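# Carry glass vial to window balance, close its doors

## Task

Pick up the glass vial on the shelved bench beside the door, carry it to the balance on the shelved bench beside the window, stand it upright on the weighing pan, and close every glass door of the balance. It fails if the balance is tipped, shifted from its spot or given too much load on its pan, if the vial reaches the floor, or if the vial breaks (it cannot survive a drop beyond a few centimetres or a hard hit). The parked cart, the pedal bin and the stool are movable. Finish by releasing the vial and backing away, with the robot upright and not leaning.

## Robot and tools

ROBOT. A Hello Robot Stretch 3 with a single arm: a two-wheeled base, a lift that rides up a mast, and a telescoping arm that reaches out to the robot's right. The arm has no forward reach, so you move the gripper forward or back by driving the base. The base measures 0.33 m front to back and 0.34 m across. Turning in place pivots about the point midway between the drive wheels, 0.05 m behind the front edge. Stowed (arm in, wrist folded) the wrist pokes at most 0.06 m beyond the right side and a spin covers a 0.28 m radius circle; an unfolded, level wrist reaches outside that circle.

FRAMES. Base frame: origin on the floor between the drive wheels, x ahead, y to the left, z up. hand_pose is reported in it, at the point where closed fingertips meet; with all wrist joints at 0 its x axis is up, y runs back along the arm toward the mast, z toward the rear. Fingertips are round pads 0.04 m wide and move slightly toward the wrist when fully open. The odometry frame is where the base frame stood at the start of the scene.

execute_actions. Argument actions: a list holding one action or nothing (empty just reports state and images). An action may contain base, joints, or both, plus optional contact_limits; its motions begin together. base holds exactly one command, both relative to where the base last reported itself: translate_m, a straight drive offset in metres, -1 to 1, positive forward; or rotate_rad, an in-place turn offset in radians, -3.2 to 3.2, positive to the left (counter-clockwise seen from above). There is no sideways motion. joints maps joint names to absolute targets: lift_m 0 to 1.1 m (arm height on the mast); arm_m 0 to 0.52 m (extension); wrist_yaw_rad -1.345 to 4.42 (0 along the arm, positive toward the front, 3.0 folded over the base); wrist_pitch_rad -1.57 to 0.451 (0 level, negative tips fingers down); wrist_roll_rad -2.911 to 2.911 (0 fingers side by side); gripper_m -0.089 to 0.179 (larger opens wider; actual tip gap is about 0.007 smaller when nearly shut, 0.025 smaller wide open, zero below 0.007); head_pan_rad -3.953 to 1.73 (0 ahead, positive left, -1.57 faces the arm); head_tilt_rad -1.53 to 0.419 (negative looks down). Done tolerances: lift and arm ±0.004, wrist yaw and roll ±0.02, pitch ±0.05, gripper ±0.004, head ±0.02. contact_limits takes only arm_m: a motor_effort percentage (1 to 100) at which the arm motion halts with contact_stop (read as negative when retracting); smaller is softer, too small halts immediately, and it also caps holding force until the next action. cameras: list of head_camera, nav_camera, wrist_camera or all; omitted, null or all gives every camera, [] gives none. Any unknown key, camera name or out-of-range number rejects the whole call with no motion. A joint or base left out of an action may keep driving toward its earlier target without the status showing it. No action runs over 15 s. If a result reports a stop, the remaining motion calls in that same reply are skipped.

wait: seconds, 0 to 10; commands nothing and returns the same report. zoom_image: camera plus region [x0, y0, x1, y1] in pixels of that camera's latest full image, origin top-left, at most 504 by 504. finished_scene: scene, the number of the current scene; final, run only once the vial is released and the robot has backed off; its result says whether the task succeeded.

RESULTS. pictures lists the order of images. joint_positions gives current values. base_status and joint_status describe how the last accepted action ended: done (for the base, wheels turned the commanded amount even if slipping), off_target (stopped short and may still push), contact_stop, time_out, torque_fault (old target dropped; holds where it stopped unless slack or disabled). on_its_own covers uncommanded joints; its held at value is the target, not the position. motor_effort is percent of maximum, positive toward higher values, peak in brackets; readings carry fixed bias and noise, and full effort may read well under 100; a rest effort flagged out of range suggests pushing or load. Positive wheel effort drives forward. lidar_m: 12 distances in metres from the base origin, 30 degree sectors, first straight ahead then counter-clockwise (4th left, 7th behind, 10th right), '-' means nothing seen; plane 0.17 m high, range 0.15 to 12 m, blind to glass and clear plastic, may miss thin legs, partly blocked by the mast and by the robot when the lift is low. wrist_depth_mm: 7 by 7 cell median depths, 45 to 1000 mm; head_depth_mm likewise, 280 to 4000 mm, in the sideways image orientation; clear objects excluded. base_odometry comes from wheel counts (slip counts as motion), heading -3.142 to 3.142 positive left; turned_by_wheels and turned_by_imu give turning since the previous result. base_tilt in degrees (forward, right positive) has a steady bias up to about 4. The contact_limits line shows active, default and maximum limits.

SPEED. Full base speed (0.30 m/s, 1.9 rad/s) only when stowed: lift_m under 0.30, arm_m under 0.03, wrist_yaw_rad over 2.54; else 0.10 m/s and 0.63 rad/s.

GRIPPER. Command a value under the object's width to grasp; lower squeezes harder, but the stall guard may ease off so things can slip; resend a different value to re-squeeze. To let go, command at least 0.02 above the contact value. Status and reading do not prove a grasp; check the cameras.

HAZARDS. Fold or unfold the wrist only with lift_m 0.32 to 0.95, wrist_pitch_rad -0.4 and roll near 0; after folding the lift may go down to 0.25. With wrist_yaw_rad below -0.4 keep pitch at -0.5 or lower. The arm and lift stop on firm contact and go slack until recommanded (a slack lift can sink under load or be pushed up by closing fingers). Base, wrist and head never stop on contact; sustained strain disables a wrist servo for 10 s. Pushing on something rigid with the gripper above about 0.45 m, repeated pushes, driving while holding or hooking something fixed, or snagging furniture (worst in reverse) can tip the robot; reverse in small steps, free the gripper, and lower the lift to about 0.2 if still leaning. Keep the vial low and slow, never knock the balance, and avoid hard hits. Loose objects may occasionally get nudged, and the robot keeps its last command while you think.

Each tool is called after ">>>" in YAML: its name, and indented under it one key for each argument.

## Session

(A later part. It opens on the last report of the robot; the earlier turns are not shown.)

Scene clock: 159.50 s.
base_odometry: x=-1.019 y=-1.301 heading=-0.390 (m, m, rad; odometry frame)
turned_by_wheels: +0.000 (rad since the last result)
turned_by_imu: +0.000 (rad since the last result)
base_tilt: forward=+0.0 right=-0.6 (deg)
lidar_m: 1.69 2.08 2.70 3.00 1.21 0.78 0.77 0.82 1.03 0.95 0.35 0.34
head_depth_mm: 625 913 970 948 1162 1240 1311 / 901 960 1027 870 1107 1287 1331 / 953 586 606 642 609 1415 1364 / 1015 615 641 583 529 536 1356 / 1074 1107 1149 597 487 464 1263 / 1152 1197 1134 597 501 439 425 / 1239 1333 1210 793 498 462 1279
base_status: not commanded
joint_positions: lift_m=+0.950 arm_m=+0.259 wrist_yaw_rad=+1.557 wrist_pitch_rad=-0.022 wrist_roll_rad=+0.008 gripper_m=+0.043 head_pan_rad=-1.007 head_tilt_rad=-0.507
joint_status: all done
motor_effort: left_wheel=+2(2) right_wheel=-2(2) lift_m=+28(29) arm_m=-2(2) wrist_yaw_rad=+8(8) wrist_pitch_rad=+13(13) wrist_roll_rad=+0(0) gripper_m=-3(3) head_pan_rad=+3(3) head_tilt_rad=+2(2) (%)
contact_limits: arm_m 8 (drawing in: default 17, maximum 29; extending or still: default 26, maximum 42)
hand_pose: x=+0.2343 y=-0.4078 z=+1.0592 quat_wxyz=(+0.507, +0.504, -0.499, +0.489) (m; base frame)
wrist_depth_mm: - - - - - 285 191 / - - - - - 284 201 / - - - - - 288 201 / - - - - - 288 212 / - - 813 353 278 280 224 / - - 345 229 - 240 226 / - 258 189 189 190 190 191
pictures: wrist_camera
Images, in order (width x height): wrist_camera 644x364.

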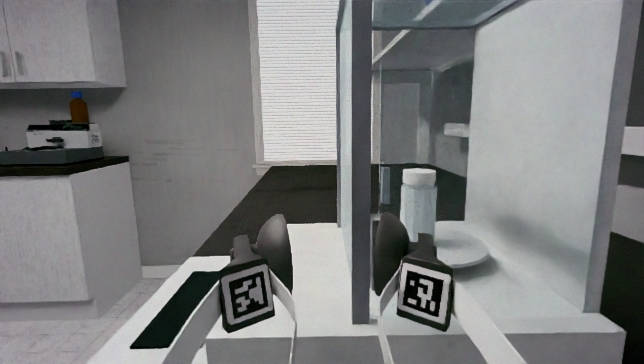

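>>> execute_actions:
  actions:
    - {"joints":{"arm_m":0.256},"contact_limits":{"arm_m":8}}
  cameras: []

>>> execute_actions:
  actions:
    - {"base":{"translate_m":-0.04},"joints":{"arm_m":0.27}}
  cameras: ["wrist_camera"]

>>> execute_actions:
  actions:
    - {"base":{"rotate_rad":0.4},"joints":{"arm_m":0,"gripper_m":0,"wrist_roll_rad":1.57}}
  cameras: []

>>> execute_actions:
  actions:
    - {"base":{"translate_m":0.7},"joints":{"head_pan_rad":-2.0}}
  cameras: ["nav_camera"]

>>> execute_actions:
  actions:
    - {"base":{"rotate_rad":-0.4},"joints":{"head_pan_rad":-1.75,"wrist_yaw_rad":-0.38}}

Scene clock: 163.07 s.
base_odometry: x=-1.019 y=-1.301 heading=-0.390 (m, m, rad; odometry frame)
turned_by_wheels: +0.000 (rad since the last result)
turned_by_imu: +0.000 (rad since the last result)
base_tilt: forward=+0.0 right=-0.5 (deg)
lidar_m: 1.68 2.09 2.69 2.99 1.21 0.78 0.77 0.82 1.03 0.95 0.35 0.34
head_depth_mm: 625 910 969 963 1153 1246 1304 / 903 957 1032 869 1102 1276 1325 / 957 586 606 642 606 1416 1350 / 1011 613 642 584 528 537 1355 / 1078 1100 1146 598 487 464 1261 / 1153 1197 1137 595 499 439 426 / 1242 1330 1207 797 498 461 1283
base_status: not commanded
joint_positions: lift_m=+0.950 arm_m=+0.256 wrist_yaw_rad=+1.553 wrist_pitch_rad=-0.022 wrist_roll_rad=+0.008 gripper_m=+0.043 head_pan_rad=-1.007 head_tilt_rad=-0.507
joint_status: all done
motor_effort: left_wheel=+1(1) right_wheel=-2(3) lift_m=+29(29) arm_m=-2(0) wrist_yaw_rad=+11(12) wrist_pitch_rad=+13(13) wrist_roll_rad=+0(0) gripper_m=-4(4) head_pan_rad=+3(3) head_tilt_rad=+3(2) (%)
contact_limits: arm_m 8 (drawing in: default 17, maximum 29; extending or still: default 26, maximum 42)
hand_pose: x=+0.2343 y=-0.4059 z=+1.0592 quat_wxyz=(+0.508, +0.503, -0.501, +0.488) (m; base frame)
wrist_depth_mm: - - - - 917 285 192 / - - - - - 288 202 / - - - - - 289 203 / - - - - - 291 215 / - - 823 354 274 281 215 / - - 343 231 - 241 227 / - 259 189 190 190 190 191
pictures: none
No camera images: the call's "cameras" was empty. Leave "cameras" out to get every camera's image.

Scene clock: 164.53 s.
base_odometry: x=-1.056 y=-1.286 heading=-0.390 (m, m, rad; odometry frame)
turned_by_wheels: +0.000 (rad since the last result)
turned_by_imu: +0.000 (rad since the last result)
base_tilt: forward=-0.2 right=-0.5 (deg)
lidar_m: 1.72 2.12 2.75 2.99 1.15 0.74 0.73 0.78 1.03 0.99 0.40 0.37
head_depth_mm: 704 899 954 1024 1151 1249 1311 / 895 966 1036 913 1143 1289 1368 / 954 1000 1044 781 1278 1412 1356 / 1010 613 638 574 585 1513 1360 / 1075 657 690 599 517 525 1356 / 1146 1195 1227 596 503 462 528 / 1243 1323 1127 590 499 460 1252
base_status: done
joint_positions: lift_m=+0.950 arm_m=+0.270 wrist_yaw_rad=+1.568 wrist_pitch_rad=-0.022 wrist_roll_rad=+0.008 gripper_m=+0.043 head_pan_rad=-1.007 head_tilt_rad=-0.507
joint_status: all done
motor_effort: left_wheel=+2(4) right_wheel=-2(9) lift_m=+29(29) arm_m=+3(1) wrist_yaw_rad=+2(11) wrist_pitch_rad=+13(13) wrist_roll_rad=+0(0) gripper_m=+0(4) head_pan_rad=+3(4) head_tilt_rad=+2(2) (%)
hand_pose: x=+0.2343 y=-0.4155 z=+1.0592 quat_wxyz=(+0.505, +0.507, -0.497, +0.492) (m; base frame)
wrist_depth_mm: - - - - - 273 640 / - - - - - 274 674 / - - - - - 273 615 / - - - - 406 274 717 / - - 766 328 315 277 624 / - - 345 235 - 241 438 / - 250 233 231 232 231 333
pictures: wrist_camera
Images, in order (width x height): wrist_camera 644x364.

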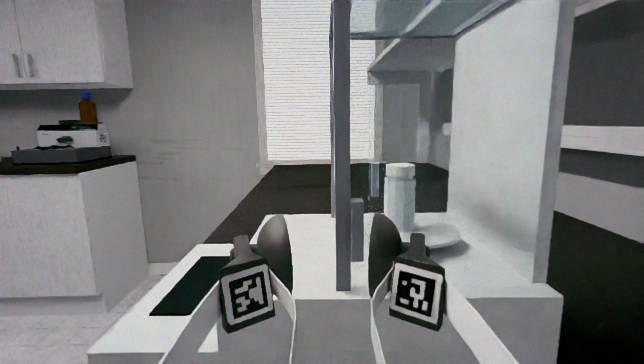

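Scene clock: 167.73 s.
base_odometry: x=-1.056 y=-1.286 heading=+0.010 (m, m, rad; odometry frame)
turned_by_wheels: +0.400 (rad since the last result)
turned_by_imu: +0.403 (rad since the last result)
base_tilt: forward=+0.0 right=-0.6 (deg)
lidar_m: 2.12 2.46 3.16 1.38 1.01 0.73 0.76 1.07 0.99 0.92 0.37 1.72
head_depth_mm: 1085 1100 677 585 520 534 1339 / 1191 1231 1275 612 498 497 - / 1340 1433 1164 607 509 467 538 / 1507 1651 1249 776 533 491 1181 / 1716 1873 1225 809 580 1509 - / 2112 2363 1221 804 673 1674 1297 / 2225 2342 1208 885 2012 1724 1315
base_status: done
joint_positions: lift_m=+0.950 arm_m=+0.000 wrist_yaw_rad=+1.570 wrist_pitch_rad=-0.022 wrist_roll_rad=+1.571 gripper_m=+0.000 head_pan_rad=-1.007 head_tilt_rad=-0.507
joint_status: all done
motor_effort: left_wheel=-3(9) right_wheel=+2(6) lift_m=+29(28) arm_m=-1(3) wrist_yaw_rad=+0(2) wrist_pitch_rad=+13(13) wrist_roll_rad=-1(1) gripper_m=-3(82) head_pan_rad=+4(4) head_tilt_rad=+2(2) (%)
hand_pose: x=+0.2343 y=-0.1454 z=+1.0589 quat_wxyz=(+0.008, +0.707, -0.707, -0.008) (m; base frame)
wrist_depth_mm: - - - - - - - / - - - - - - - / - - - - - - - / - - - - - - - / - - - - - - - / - - - - - - - / - - - - - - -
pictures: none
No camera images: the call's "cameras" was empty. Leave "cameras" out to get every camera's image.

Scene clock: 175.70 s.
base_odometry: x=-0.356 y=-1.279 heading=+0.010 (m, m, rad; odometry frame)
turned_by_wheels: +0.000 (rad since the last result)
turned_by_imu: +0.004 (rad since the last result)
base_tilt: forward=-0.2 right=-0.6 (deg)
lidar_m: 1.43 1.65 3.35 2.98 1.57 1.35 1.39 0.60 0.74 0.72 1.18 1.89
head_depth_mm: 1064 779 795 661 596 - - / 1075 1143 815 684 620 - - / 1084 1172 1229 820 633 - - / 1086 1151 1229 815 628 - - / 1083 1148 1228 810 626 - - / 1084 1142 1219 802 622 - - / 1083 1149 1214 801 618 978 -
base_status: done
joint_positions: lift_m=+0.950 arm_m=+0.000 wrist_yaw_rad=+1.570 wrist_pitch_rad=-0.022 wrist_roll_rad=+1.571 gripper_m=+0.000 head_pan_rad=-1.993 head_tilt_rad=-0.507
joint_status: all done
motor_effort: left_wheel=-4(5) right_wheel=+2(3) lift_m=+29(29) arm_m=-1(1) wrist_yaw_rad=+1(0) wrist_pitch_rad=+13(13) wrist_roll_rad=-1(1) gripper_m=-3(4) head_pan_rad=-3(41) head_tilt_rad=+3(2) (%)
hand_pose: x=+0.2343 y=-0.1454 z=+1.0589 quat_wxyz=(+0.008, +0.707, -0.707, -0.008) (m; base frame)
wrist_depth_mm: - - - - - - - / - - - - - - - / - - - - - - - / - - - - - - - / - - - - - - - / - - - - - - - / - - - - - - -
pictures: nav_camera (sideways: a quarter turn counterclockwise sets it upright)
Images, in order (width x height): nav_camera 672x504.

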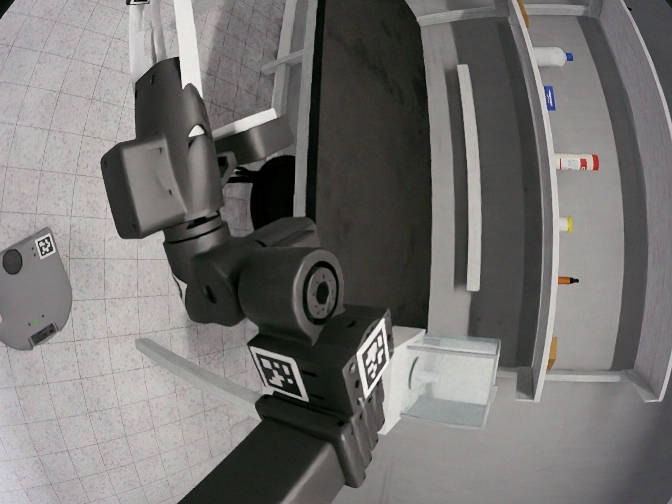

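Scene clock: 177.67 s.
base_odometry: x=-0.356 y=-1.279 heading=-0.390 (m, m, rad; odometry frame)
turned_by_wheels: -0.400 (rad since the last result)
turned_by_imu: -0.402 (rad since the last result)
base_tilt: forward=+0.1 right=-0.7 (deg)
lidar_m: 1.88 1.43 1.84 3.33 2.00 1.52 1.35 1.45 0.60 0.74 0.73 1.18
head_depth_mm: 1144 1237 1342 688 637 - - / 999 818 840 678 622 - - / 1099 787 825 676 - - - / 1097 1170 1158 773 629 - - / 1076 1160 1232 811 601 1517 - / 1065 1124 1201 803 597 1036 1324 / 1051 1107 1182 803 595 918 1339
base_status: done
joint_positions: lift_m=+0.950 arm_m=+0.000 wrist_yaw_rad=-0.378 wrist_pitch_rad=-0.022 wrist_roll_rad=+1.571 gripper_m=+0.000 head_pan_rad=-1.757 head_tilt_rad=-0.507
joint_status: all done
motor_effort: left_wheel=+2(7) right_wheel=-2(6) lift_m=+29(29) arm_m=-1(1) wrist_yaw_rad=-2(1) wrist_pitch_rad=+12(13) wrist_roll_rad=-1(1) gripper_m=-3(2) head_pan_rad=+3(19) head_tilt_rad=+2(2) (%)
hand_pose: x=-0.1157 y=-0.3828 z=+1.0589 quat_wxyz=(-0.002, -0.188, -0.982, -0.011) (m; base frame)
wrist_depth_mm: - - - - - 328 332 / - - - - 346 306 381 / - - - 658 346 308 - / 933 - 648 631 343 288 959 / 931 - 812 629 402 286 953 / 903 - 935 - 444 288 291 / 917 982 932 955 675 288 280
pictures: head_camera (sideways: a quarter turn clockwise sets it upright), nav_camera (sideways: a quarter turn counterclockwise sets it upright), wrist_camera
Images, in order (width x height): head_camera 896x504, nav_camera 672x504, wrist_camera 644x364.

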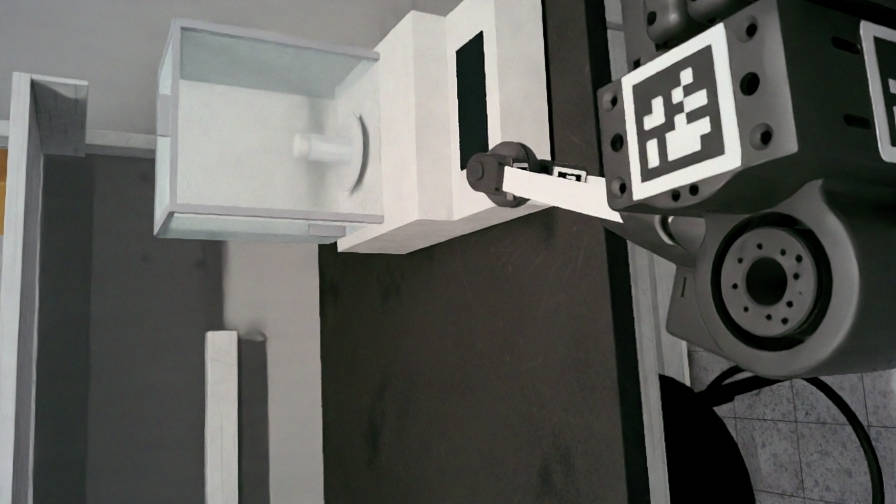

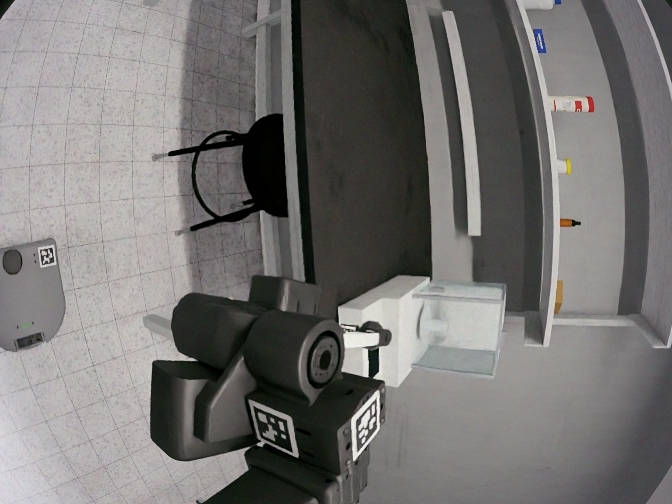

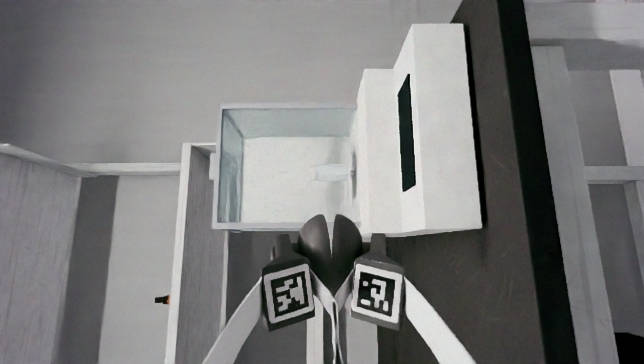

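>>> execute_actions:
  actions:
    - {"base":{"translate_m":0.02},"joints":{"arm_m":0.3,"head_tilt_rad":-0.35}}
  cameras: ["head_camera","wrist_camera"]

Scene clock: 183.73 s.
base_odometry: x=-0.337 y=-1.287 heading=-0.390 (m, m, rad; odometry frame)
turned_by_wheels: +0.000 (rad since the last result)
turned_by_imu: +0.001 (rad since the last result)
base_tilt: forward=+0.0 right=-0.4 (deg)
lidar_m: 1.87 1.41 1.82 2.73 2.03 1.54 1.37 1.46 0.61 0.74 0.72 1.16
head_depth_mm: 1163 1235 1313 1380 686 - - / 1128 1089 846 837 - - 1534 / 1116 1189 827 857 - 593 1496 / 1102 1176 1249 1300 686 594 1486 / 1087 1165 1211 1272 - 587 1454 / 1076 1139 1190 1228 753 565 970 / 1054 1126 1167 1133 753 561 872
base_status: done
joint_positions: lift_m=+0.950 arm_m=+0.300 wrist_yaw_rad=-0.379 wrist_pitch_rad=-0.022 wrist_roll_rad=+1.571 gripper_m=+0.000 head_pan_rad=-1.757 head_tilt_rad=-0.359
joint_status: all done
motor_effort: left_wheel=+2(7) right_wheel=-3(5) lift_m=+29(29) arm_m=+3(3) wrist_yaw_rad=-1(1) wrist_pitch_rad=+13(13) wrist_roll_rad=-1(1) gripper_m=-3(3) head_pan_rad=+3(3) head_tilt_rad=+3(14) (%)
hand_pose: x=-0.1160 y=-0.6822 z=+1.0589 quat_wxyz=(-0.002, -0.188, -0.982, -0.011) (m; base frame)
wrist_depth_mm: 839 849 363 364 204 120 117 / 807 465 351 347 205 116 114 / 711 344 341 341 196 132 132 / 755 438 336 336 283 238 182 / 738 531 738 752 553 284 191 / 719 533 717 - 446 283 191 / 555 526 709 697 654 286 192
pictures: head_camera (sideways: a quarter turn clockwise sets it upright), wrist_camera
Images, in order (width x height): head_camera 896x504, wrist_camera 644x364.

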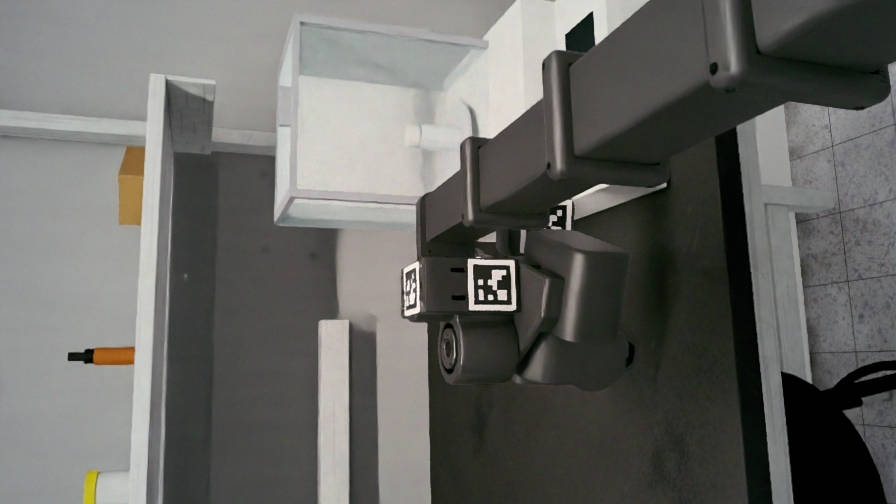

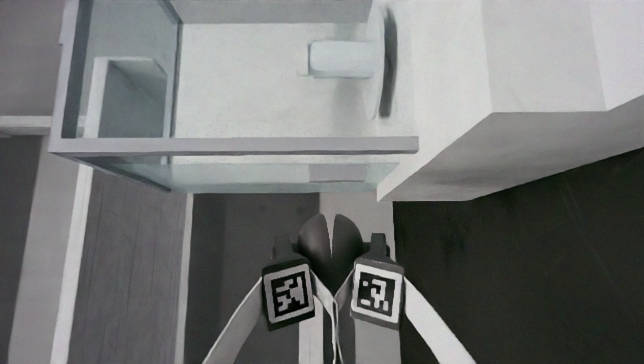

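>>> execute_actions:
  actions:
    - {"joints":{"arm_m":0.385}}
  cameras: ["wrist_camera"]

>>> execute_actions:
  actions:
    - {"base":{"translate_m":-0.04}}
  cameras: ["wrist_camera","nav_camera"]

Scene clock: 187.03 s.
base_odometry: x=-0.337 y=-1.287 heading=-0.390 (m, m, rad; odometry frame)
turned_by_wheels: +0.000 (rad since the last result)
turned_by_imu: +0.000 (rad since the last result)
base_tilt: forward=+0.1 right=-0.3 (deg)
lidar_m: 1.87 1.41 1.82 2.74 2.02 1.54 1.37 1.46 0.61 0.74 0.72 1.16
head_depth_mm: 1165 1234 1314 1390 687 - - / 1129 1090 840 836 - - 1454 / 1112 1182 828 859 - 594 1497 / 1116 1180 1248 - 731 594 1482 / 1084 1165 1218 - 723 589 1442 / 1075 1145 1191 1144 739 564 970 / 1055 1126 1158 1128 753 561 876
base_status: not commanded
joint_positions: lift_m=+0.950 arm_m=+0.385 wrist_yaw_rad=-0.379 wrist_pitch_rad=-0.022 wrist_roll_rad=+1.571 gripper_m=+0.000 head_pan_rad=-1.757 head_tilt_rad=-0.359
joint_status: all done
motor_effort: left_wheel=+2(2) right_wheel=-3(3) lift_m=+29(29) arm_m=+3(3) wrist_yaw_rad=+0(0) wrist_pitch_rad=+13(13) wrist_roll_rad=-1(1) gripper_m=-3(4) head_pan_rad=+3(3) head_tilt_rad=+3(3) (%)
hand_pose: x=-0.1160 y=-0.7673 z=+1.0589 quat_wxyz=(-0.002, -0.188, -0.982, -0.011) (m; base frame)
wrist_depth_mm: 412 270 268 270 180 104 77 / 357 115 115 116 117 109 96 / 354 253 255 250 180 139 140 / 353 495 676 678 443 248 190 / 364 536 657 674 560 285 191 / 361 531 646 - 445 286 191 / 362 536 625 616 622 286 191
pictures: wrist_camera
Images, in order (width x height): wrist_camera 644x364.

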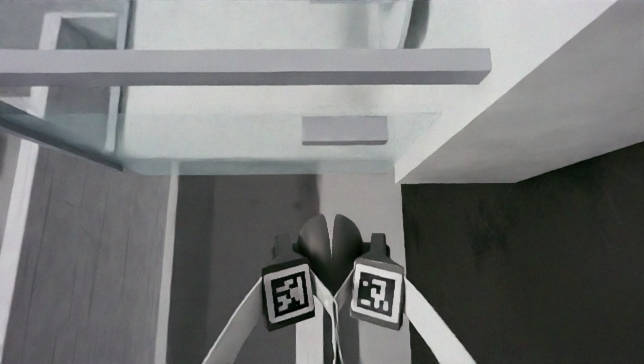

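Scene clock: 188.77 s.
base_odometry: x=-0.374 y=-1.271 heading=-0.389 (m, m, rad; odometry frame)
turned_by_wheels: +0.000 (rad since the last result)
turned_by_imu: +0.001 (rad since the last result)
base_tilt: forward=-0.1 right=-0.6 (deg)
lidar_m: 1.91 1.45 1.87 2.74 1.97 1.50 1.33 1.42 0.59 0.74 0.73 1.20
head_depth_mm: 1155 1236 1299 1405 688 - - / 1144 1193 1254 866 - - 1461 / 1106 1143 830 847 - 593 1513 / 1100 1172 1209 - 667 593 1487 / 1091 1153 1227 - 723 589 1452 / 1074 1138 1191 1145 738 565 1390 / 1062 1127 1170 1127 750 560 884
base_status: done
joint_positions: lift_m=+0.950 arm_m=+0.385 wrist_yaw_rad=-0.365 wrist_pitch_rad=-0.022 wrist_roll_rad=+1.571 gripper_m=+0.000 head_pan_rad=-1.757 head_tilt_rad=-0.359
joint_status: not commanded
motor_effort: left_wheel=+8(10) right_wheel=-11(10) lift_m=+29(29) arm_m=+3(3) wrist_yaw_rad=-9(10) wrist_pitch_rad=+13(13) wrist_roll_rad=-1(1) gripper_m=-3(2) head_pan_rad=+3(3) head_tilt_rad=+2(3) (%)
hand_pose: x=-0.1125 y=-0.7686 z=+1.0589 quat_wxyz=(-0.002, -0.181, -0.983, -0.011) (m; base frame)
wrist_depth_mm: 737 263 263 167 166 104 70 / 392 255 257 256 179 104 70 / 371 249 248 249 204 104 70 / 176 106 108 109 111 103 73 / 354 533 669 660 440 250 182 / 361 531 645 - 443 287 190 / 362 529 625 619 615 286 191
pictures: nav_camera (sideways: a quarter turn counterclockwise sets it upright), wrist_camera
Images, in order (width x height): nav_camera 672x504, wrist_camera 644x364.

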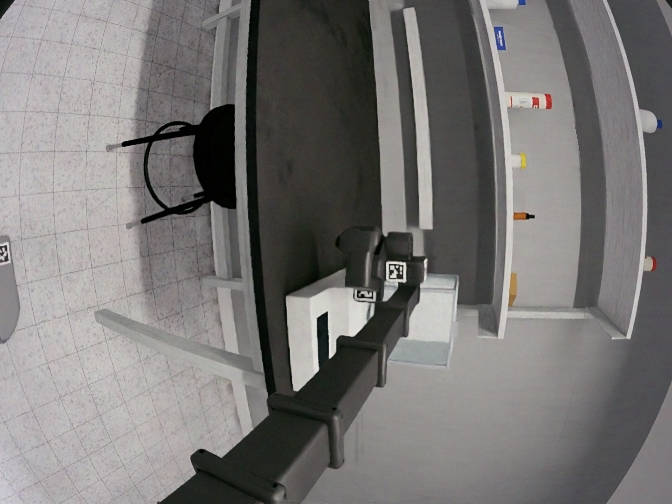

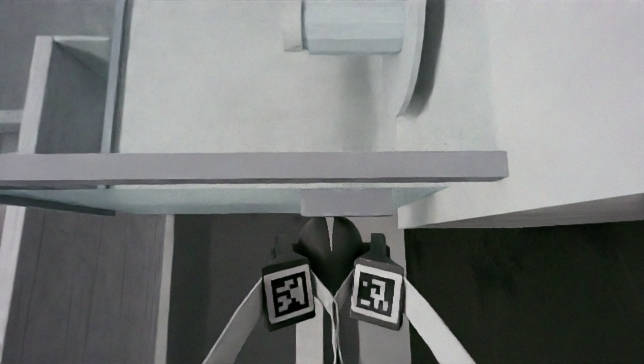

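>>> execute_actions:
  actions:
    - {"base":{"translate_m":0.004},"joints":{"arm_m":0.402}}
  cameras: []

>>> execute_actions:
  actions:
    - {"base":{"translate_m":-0.009}}
  cameras: ["wrist_camera"]

Scene clock: 190.67 s.
base_odometry: x=-0.370 y=-1.273 heading=-0.389 (m, m, rad; odometry frame)
turned_by_wheels: +0.000 (rad since the last result)
turned_by_imu: +0.000 (rad since the last result)
base_tilt: forward=+0.0 right=-0.5 (deg)
lidar_m: 1.90 1.44 1.87 2.75 1.97 1.51 1.33 1.42 0.59 0.74 0.73 1.20
head_depth_mm: 1158 1232 1311 1398 688 - - / 1137 1195 855 879 - - 1473 / 1111 1146 830 854 - 594 1508 / 1105 1171 1225 - 671 592 1486 / 1090 1162 1231 - 728 590 1444 / 1068 1141 1192 1141 739 564 1398 / 1056 1116 1163 1132 753 562 883
base_status: done
joint_positions: lift_m=+0.950 arm_m=+0.402 wrist_yaw_rad=-0.378 wrist_pitch_rad=-0.022 wrist_roll_rad=+1.571 gripper_m=+0.000 head_pan_rad=-1.757 head_tilt_rad=-0.359
joint_status: all done
motor_effort: left_wheel=+1(11) right_wheel=-3(6) lift_m=+29(29) arm_m=+3(7) wrist_yaw_rad=-1(10) wrist_pitch_rad=+13(13) wrist_roll_rad=-1(1) gripper_m=-2(3) head_pan_rad=+3(4) head_tilt_rad=+3(3) (%)
hand_pose: x=-0.1157 y=-0.7844 z=+1.0589 quat_wxyz=(-0.002, -0.188, -0.982, -0.011) (m; base frame)
wrist_depth_mm: 729 249 248 159 153 104 70 / 372 241 241 242 178 104 70 / 354 233 233 234 160 89 70 / 216 226 227 136 161 97 73 / 353 536 644 651 494 249 182 / 362 528 623 - 439 285 191 / 359 527 600 541 598 286 191
pictures: none
No camera images: the call's "cameras" was empty. Leave "cameras" out to get every camera's image.

Scene clock: 192.67 s.
base_odometry: x=-0.379 y=-1.269 heading=-0.389 (m, m, rad; odometry frame)
turned_by_wheels: +0.000 (rad since the last result)
turned_by_imu: +0.000 (rad since the last result)
base_tilt: forward=-0.1 right=-0.5 (deg)
lidar_m: 1.91 1.45 1.89 2.75 1.96 1.49 1.33 1.41 0.58 0.74 0.74 1.20
head_depth_mm: 1158 1244 1303 1410 697 - - / 1144 1213 1272 863 - - 1465 / 1101 1145 830 851 - 594 1514 / 1107 1171 837 - 672 593 1485 / 1089 1156 1228 - 725 588 1456 / 1071 1141 1194 1146 738 566 1405 / 1061 1121 1170 1126 749 561 884
base_status: done
joint_positions: lift_m=+0.950 arm_m=+0.402 wrist_yaw_rad=-0.378 wrist_pitch_rad=-0.022 wrist_roll_rad=+1.571 gripper_m=+0.000 head_pan_rad=-1.757 head_tilt_rad=-0.359
joint_status: not commanded
motor_effort: left_wheel=+2(4) right_wheel=-3(7) lift_m=+29(29) arm_m=+3(3) wrist_yaw_rad=+0(1) wrist_pitch_rad=+13(13) wrist_roll_rad=-1(1) gripper_m=-3(4) head_pan_rad=+3(3) head_tilt_rad=+3(3) (%)
hand_pose: x=-0.1158 y=-0.7843 z=+1.0589 quat_wxyz=(-0.002, -0.188, -0.982, -0.011) (m; base frame)
wrist_depth_mm: 726 248 247 152 151 104 70 / 371 239 240 241 160 104 70 / 364 232 234 235 180 104 70 / 222 86 86 86 87 87 70 / 337 495 640 134 181 122 77 / 364 535 625 - 441 286 191 / 363 527 608 543 605 287 192
pictures: wrist_camera
Images, in order (width x height): wrist_camera 644x364.

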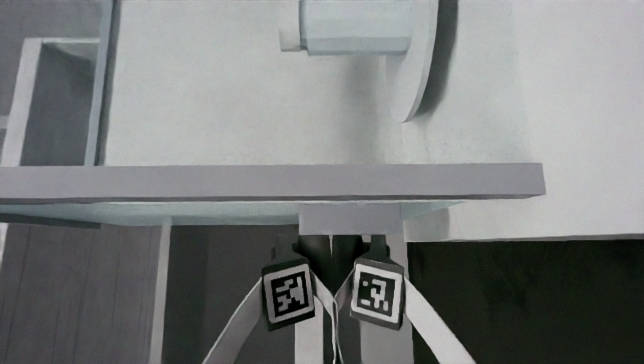

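>>> execute_actions:
  actions:
    - {"base":{"translate_m":-0.004}}
  cameras: []

>>> execute_actions:
  actions:
    - {"joints":{"arm_m":0.365},"contact_limits":{"arm_m":8}}
  cameras: ["wrist_camera"]

Scene clock: 194.00 s.
base_odometry: x=-0.382 y=-1.268 heading=-0.389 (m, m, rad; odometry frame)
turned_by_wheels: +0.000 (rad since the last result)
turned_by_imu: +0.001 (rad since the last result)
base_tilt: forward=+0.0 right=-0.9 (deg)
lidar_m: 1.92 1.45 1.89 2.75 1.96 1.49 1.32 1.41 0.58 0.74 0.74 1.21
head_depth_mm: 1158 1232 1310 1397 697 - - / 1144 1203 1264 865 - - 1448 / 1103 1149 828 849 - 597 1538 / 1095 1171 834 - 670 591 1476 / 1091 1158 1219 - 723 587 1446 / 1076 1145 1189 1145 738 564 1397 / 1060 1122 1166 1130 749 561 885
base_status: done
joint_positions: lift_m=+0.950 arm_m=+0.402 wrist_yaw_rad=-0.372 wrist_pitch_rad=-0.022 wrist_roll_rad=+1.571 gripper_m=+0.000 head_pan_rad=-1.757 head_tilt_rad=-0.359
joint_status: not commanded
motor_effort: left_wheel=+6(7) right_wheel=-9(8) lift_m=+29(29) arm_m=+3(3) wrist_yaw_rad=-5(6) wrist_pitch_rad=+13(13) wrist_roll_rad=-1(1) gripper_m=-3(4) head_pan_rad=+3(3) head_tilt_rad=+3(3) (%)
hand_pose: x=-0.1143 y=-0.7849 z=+1.0589 quat_wxyz=(-0.002, -0.185, -0.983, -0.011) (m; base frame)
wrist_depth_mm: 722 245 246 150 149 104 70 / 365 237 239 239 161 104 70 / 356 232 231 233 181 104 70 / 323 85 85 85 85 86 70 / 336 499 640 134 181 112 74 / 362 535 622 - 437 286 190 / 360 527 605 573 609 287 191
pictures: none
No camera images: the call's "cameras" was empty. Leave "cameras" out to get every camera's image.

Scene clock: 195.30 s.
base_odometry: x=-0.382 y=-1.268 heading=-0.389 (m, m, rad; odometry frame)
turned_by_wheels: +0.000 (rad since the last result)
turned_by_imu: +0.000 (rad since the last result)
base_tilt: forward=-0.1 right=-0.6 (deg)
lidar_m: 1.92 1.45 1.89 2.75 1.95 1.49 1.32 1.42 0.58 0.74 0.74 1.21
head_depth_mm: 1159 1228 1308 1412 696 - - / 1140 1206 1258 848 - - 1512 / 1100 1145 830 853 - 596 1543 / 1105 1179 834 - 662 594 1480 / 1088 1150 1223 - 696 588 1445 / 1070 1141 1183 1187 723 563 1394 / 1056 1122 1169 1131 750 561 889
base_status: not commanded
joint_positions: lift_m=+0.950 arm_m=+0.365 wrist_yaw_rad=-0.367 wrist_pitch_rad=-0.021 wrist_roll_rad=+1.571 gripper_m=+0.000 head_pan_rad=-1.757 head_tilt_rad=-0.359
joint_status: all done
motor_effort: left_wheel=+6(7) right_wheel=-7(8) lift_m=+28(28) arm_m=-2(2) wrist_yaw_rad=-8(8) wrist_pitch_rad=+13(13) wrist_roll_rad=-1(1) gripper_m=-3(3) head_pan_rad=+3(3) head_tilt_rad=+3(3) (%)
contact_limits: arm_m 8 (drawing in: default 17, maximum 29; extending or still: default 26, maximum 42)
hand_pose: x=-0.1132 y=-0.7489 z=+1.0590 quat_wxyz=(-0.002, -0.183, -0.983, -0.011) (m; base frame)
wrist_depth_mm: 766 286 284 285 178 104 70 / 415 278 277 193 179 104 70 / 406 270 269 269 188 104 70 / 374 262 262 263 181 105 70 / 349 499 672 138 181 113 74 / 362 530 658 - 440 285 191 / 363 524 640 634 634 287 191
pictures: wrist_camera
Images, in order (width x height): wrist_camera 644x364.

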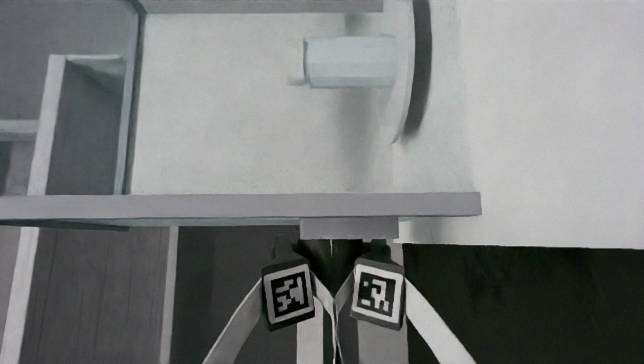

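>>> execute_actions:
  actions:
    - {"joints":{"arm_m":0.356},"contact_limits":{"arm_m":8}}
  cameras: ["wrist_camera"]

>>> execute_actions:
  actions:
    - {"joints":{"arm_m":0.351},"contact_limits":{"arm_m":8}}
  cameras: ["wrist_camera"]

Scene clock: 197.03 s.
base_odometry: x=-0.382 y=-1.268 heading=-0.389 (m, m, rad; odometry frame)
turned_by_wheels: +0.000 (rad since the last result)
turned_by_imu: +0.000 (rad since the last result)
base_tilt: forward=+0.0 right=-0.6 (deg)
lidar_m: 1.91 1.45 1.89 2.75 1.96 1.49 1.32 1.41 0.58 0.74 0.74 1.20
head_depth_mm: 1157 1239 1310 1401 694 - - / 1149 1198 1261 843 - - 1532 / 1104 1149 826 855 - 596 1547 / 1097 1182 837 - 660 590 1483 / 1086 1156 1227 - 693 589 1445 / 1072 1140 1191 1221 723 564 1398 / 1063 1119 1171 1131 749 560 884
base_status: not commanded
joint_positions: lift_m=+0.950 arm_m=+0.356 wrist_yaw_rad=-0.367 wrist_pitch_rad=-0.021 wrist_roll_rad=+1.571 gripper_m=+0.000 head_pan_rad=-1.757 head_tilt_rad=-0.359
joint_status: all done
motor_effort: left_wheel=+6(6) right_wheel=-8(8) lift_m=+29(28) arm_m=-1(0) wrist_yaw_rad=-10(8) wrist_pitch_rad=+13(13) wrist_roll_rad=-1(1) gripper_m=-3(2) head_pan_rad=+3(3) head_tilt_rad=+3(3) (%)
contact_limits: arm_m 8 (drawing in: default 17, maximum 29; extending or still: default 26, maximum 42)
hand_pose: x=-0.1130 y=-0.7400 z=+1.0590 quat_wxyz=(-0.002, -0.182, -0.983, -0.011) (m; base frame)
wrist_depth_mm: 773 760 294 293 179 104 70 / 738 288 285 197 179 104 70 / 414 280 278 279 193 104 70 / 390 271 271 271 182 105 70 / 352 498 682 138 172 113 74 / 372 528 658 - 442 286 191 / 360 525 653 642 642 285 191
pictures: wrist_camera
Images, in order (width x height): wrist_camera 644x364.

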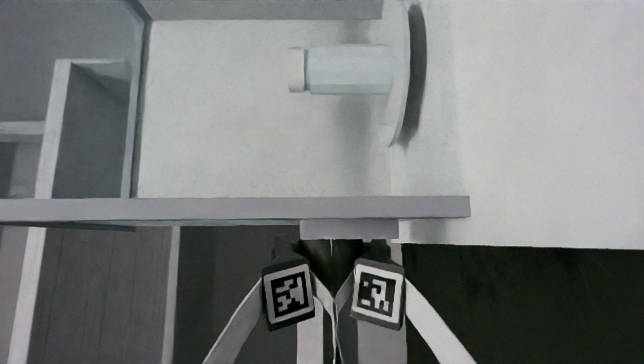

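Scene clock: 197.73 s.
base_odometry: x=-0.382 y=-1.268 heading=-0.389 (m, m, rad; odometry frame)
turned_by_wheels: +0.000 (rad since the last result)
turned_by_imu: +0.000 (rad since the last result)
base_tilt: forward=-0.1 right=-0.4 (deg)
lidar_m: 1.91 1.45 1.89 2.75 1.96 1.49 1.32 1.41 0.58 0.74 0.74 1.20
head_depth_mm: 1161 1229 1312 1410 693 - - / 1140 1203 1261 845 - - 1541 / 1098 1147 828 850 - 594 1544 / 1097 1173 839 - 662 592 1496 / 1093 1165 1226 - 693 588 1456 / 1068 1138 1180 1224 721 564 1401 / 1057 1119 1170 1129 749 561 882
base_status: not commanded
joint_positions: lift_m=+0.950 arm_m=+0.352 wrist_yaw_rad=-0.357 wrist_pitch_rad=-0.019 wrist_roll_rad=+1.571 gripper_m=+0.000 head_pan_rad=-1.757 head_tilt_rad=-0.359
joint_status: all done
on_its_own: wrist_yaw_rad is at rest, and its effort (-15) is outside its rest range (-12 to +12)
motor_effort: left_wheel=+6(6) right_wheel=-8(7) lift_m=+29(29) arm_m=-4(7) wrist_yaw_rad=-15(15) wrist_pitch_rad=+11(12) wrist_roll_rad=-1(1) gripper_m=-4(3) head_pan_rad=+4(3) head_tilt_rad=+3(3) (%)
contact_limits: arm_m 8 (drawing in: default 17, maximum 29; extending or still: default 26, maximum 42)
hand_pose: x=-0.1107 y=-0.7362 z=+1.0596 quat_wxyz=(-0.001, -0.178, -0.984, -0.010) (m; base frame)
wrist_depth_mm: 765 761 297 297 180 104 70 / 574 290 288 200 181 105 70 / 413 282 281 281 207 105 70 / 391 274 274 274 182 105 70 / 362 497 689 140 183 123 78 / 380 523 672 - 445 285 191 / 360 528 653 642 650 287 192
pictures: wrist_camera
Images, in order (width x height): wrist_camera 644x364.

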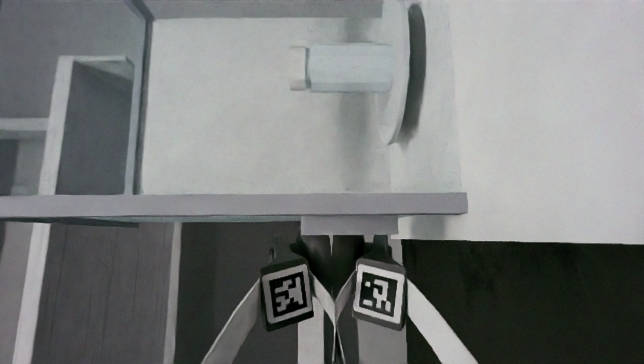

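Shut. Now check the top door from the side.

>>> execute_actions:
  actions:
    - {"base":{"translate_m":0.2}}
  cameras: []

>>> execute_actions:
  actions:
    - {"joints":{"lift_m":1.09,"arm_m":0.42,"wrist_roll_rad":0,"wrist_pitch_rad":-0.5,"wrist_yaw_rad":-1.0,"head_pan_rad":-2.0}}
  cameras: ["wrist_camera","head_camera"]

Scene clock: 201.33 s.
base_odometry: x=-0.197 y=-1.344 heading=-0.388 (m, m, rad; odometry frame)
turned_by_wheels: +0.000 (rad since the last result)
turned_by_imu: +0.001 (rad since the last result)
base_tilt: forward=-0.1 right=-0.6 (deg)
lidar_m: 1.72 1.27 1.60 2.72 2.24 1.69 1.52 0.71 0.70 0.67 1.20 1.03
head_depth_mm: 1135 1085 860 802 691 - - / 1146 1217 1268 893 - - 1516 / 1131 1190 1273 1314 - 596 1492 / 1108 1164 1235 - 728 591 1475 / 1088 1162 1208 - 692 589 945 / 1069 1142 1194 1185 722 564 868 / 1066 1121 1173 1141 752 560 886
base_status: done
joint_positions: lift_m=+0.950 arm_m=+0.351 wrist_yaw_rad=-0.378 wrist_pitch_rad=-0.019 wrist_roll_rad=+1.571 gripper_m=+0.000 head_pan_rad=-1.757 head_tilt_rad=-0.359
joint_status: not commanded
motor_effort: left_wheel=+1(12) right_wheel=-2(5) lift_m=+29(29) arm_m=-2(4) wrist_yaw_rad=-1(15) wrist_pitch_rad=+11(11) wrist_roll_rad=-1(1) gripper_m=-3(4) head_pan_rad=+4(4) head_tilt_rad=+3(3) (%)
hand_pose: x=-0.1158 y=-0.7339 z=+1.0596 quat_wxyz=(-0.002, -0.188, -0.982, -0.010) (m; base frame)
wrist_depth_mm: 695 496 704 691 313 283 190 / 740 537 754 757 557 283 190 / 572 529 741 737 567 284 191 / 413 529 721 714 568 286 191 / 389 526 686 700 562 287 191 / 380 526 682 - 446 286 191 / 370 526 654 652 647 287 192
pictures: none
No camera images: the call's "cameras" was empty. Leave "cameras" out to get every camera's image.

Scene clock: 203.43 s.
base_odometry: x=-0.197 y=-1.344 heading=-0.388 (m, m, rad; odometry frame)
turned_by_wheels: +0.000 (rad since the last result)
turned_by_imu: +0.000 (rad since the last result)
base_tilt: forward=+0.0 right=-0.6 (deg)
lidar_m: 1.72 1.27 1.61 2.73 2.24 1.69 1.52 0.72 0.70 0.67 1.20 1.03
head_depth_mm: 1329 - - - 718 773 863 / 1288 - - 854 691 1747 1492 / 1241 - - 841 686 680 1533 / 1157 - - 874 743 643 1525 / 1146 941 1303 1117 764 610 1492 / 1099 - 1246 1066 757 585 1438 / 1054 951 - 1050 749 561 855
base_status: not commanded
joint_positions: lift_m=+1.090 arm_m=+0.420 wrist_yaw_rad=-0.998 wrist_pitch_rad=-0.513 wrist_roll_rad=+0.003 gripper_m=+0.000 head_pan_rad=-1.993 head_tilt_rad=-0.359
joint_status: all done
motor_effort: left_wheel=+1(1) right_wheel=-3(3) lift_m=+35(38) arm_m=+3(2) wrist_yaw_rad=-1(0) wrist_pitch_rad=+8(12) wrist_roll_rad=-2(5) gripper_m=-3(3) head_pan_rad=-3(26) head_tilt_rad=+3(3) (%)
hand_pose: x=-0.1992 y=-0.6792 z=+1.0818 quat_wxyz=(+0.514, -0.170, -0.687, -0.485) (m; base frame)
wrist_depth_mm: 522 620 641 373 - - - / 548 660 718 395 412 - - / 563 605 572 379 389 - - / 490 490 467 342 315 356 - / 413 411 409 351 288 315 391 / 353 352 350 - 302 282 331 / 308 307 309 307 306 284 300
pictures: head_camera (sideways: a quarter turn clockwise sets it upright), wrist_camera
Images, in order (width x height): head_camera 896x504, wrist_camera 644x364.

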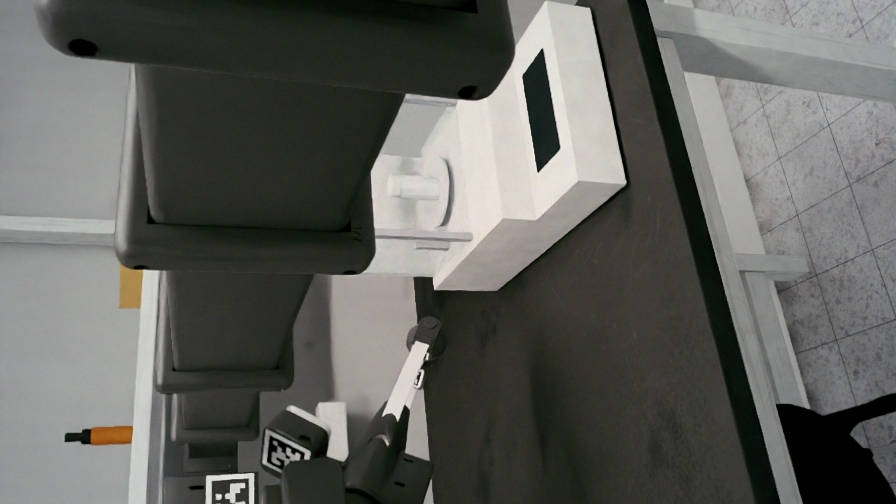

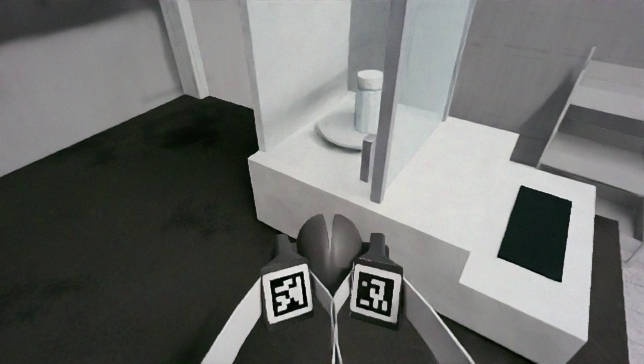

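>>> execute_actions:
  actions:
    - {"joints":{"wrist_pitch_rad":-0.1,"wrist_yaw_rad":-0.9,"arm_m":0.38},"base":{"translate_m":0.1}}
  cameras: ["wrist_camera"]

>>> execute_actions:
  actions:
    - {"joints":{"wrist_yaw_rad":0,"arm_m":0}}
  cameras: []

Scene clock: 207.33 s.
base_odometry: x=-0.105 y=-1.382 heading=-0.388 (m, m, rad; odometry frame)
turned_by_wheels: +0.000 (rad since the last result)
turned_by_imu: +0.001 (rad since the last result)
base_tilt: forward=+0.0 right=-0.6 (deg)
lidar_m: 1.62 1.19 1.46 2.72 2.37 1.79 1.62 0.78 0.79 0.66 1.20 0.95
head_depth_mm: 1322 - - - 722 1755 957 / 1285 - - 854 719 1773 1537 / 1202 - - 894 774 682 1530 / 1187 - - 1162 769 641 1534 / 1141 - 1308 1150 764 613 1457 / 1100 839 1227 1143 758 586 918 / 1061 940 - 1088 752 562 853
base_status: done
joint_positions: lift_m=+1.090 arm_m=+0.380 wrist_yaw_rad=-0.902 wrist_pitch_rad=-0.123 wrist_roll_rad=+0.003 gripper_m=+0.000 head_pan_rad=-1.993 head_tilt_rad=-0.359
joint_status: all done
motor_effort: left_wheel=+2(6) right_wheel=-3(4) lift_m=+36(36) arm_m=-1(0) wrist_yaw_rad=+0(2) wrist_pitch_rad=+13(15) wrist_roll_rad=-2(2) gripper_m=-2(2) head_pan_rad=-3(3) head_tilt_rad=+3(3) (%)
hand_pose: x=-0.2186 y=-0.6810 z=+1.1733 quat_wxyz=(+0.616, -0.269, -0.655, -0.347) (m; base frame)
wrist_depth_mm: 502 559 571 586 - - - / 538 632 760 - - - - / 550 650 801 983 512 - - / 534 670 817 988 - - - / 561 677 786 812 515 - - / 582 606 605 - 397 447 - / 483 485 484 458 393 366 410
pictures: wrist_camera
Images, in order (width x height): wrist_camera 644x364.

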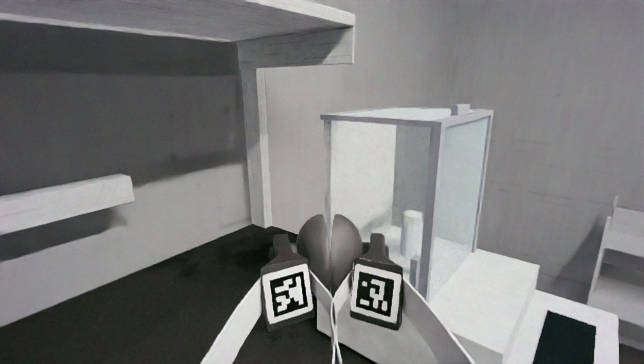

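Scene clock: 211.33 s.
base_odometry: x=-0.105 y=-1.382 heading=-0.388 (m, m, rad; odometry frame)
turned_by_wheels: +0.000 (rad since the last result)
turned_by_imu: +0.000 (rad since the last result)
base_tilt: forward=+0.0 right=-0.5 (deg)
lidar_m: 1.62 1.18 1.46 2.72 2.38 1.79 1.62 0.78 0.78 0.66 1.20 0.94
head_depth_mm: 1326 - - - 774 - 938 / 1268 - - - - - - / 1187 - - - - - - / - - - - - - - / - - - - - - 1433 / 1089 - - - - - - / 1062 1106 - - - - -
base_status: not commanded
joint_positions: lift_m=+1.090 arm_m=+0.000 wrist_yaw_rad=-0.001 wrist_pitch_rad=-0.122 wrist_roll_rad=+0.002 gripper_m=+0.000 head_pan_rad=-1.993 head_tilt_rad=-0.359
joint_status: all done
motor_effort: left_wheel=+2(1) right_wheel=-2(3) lift_m=+35(35) arm_m=-1(0) wrist_yaw_rad=+1(2) wrist_pitch_rad=+13(13) wrist_roll_rad=-1(1) gripper_m=-3(3) head_pan_rad=-4(3) head_tilt_rad=+3(3) (%)
hand_pose: x=-0.0216 y=-0.3966 z=+1.1736 quat_wxyz=(+0.705, +0.043, -0.706, -0.044) (m; base frame)
wrist_depth_mm: 815 664 832 872 891 894 720 / 981 959 989 984 973 983 992 / - - - - - - 595 / - - - - - - 608 / 820 839 828 948 817 779 539 / 612 613 613 - 624 599 492 / 487 488 485 481 473 481 458
pictures: none
No camera images: the call's "cameras" was empty. Leave "cameras" out to get every camera's image.

>>> finished_scene:
  scene: 1

The scene is finished: the task was done.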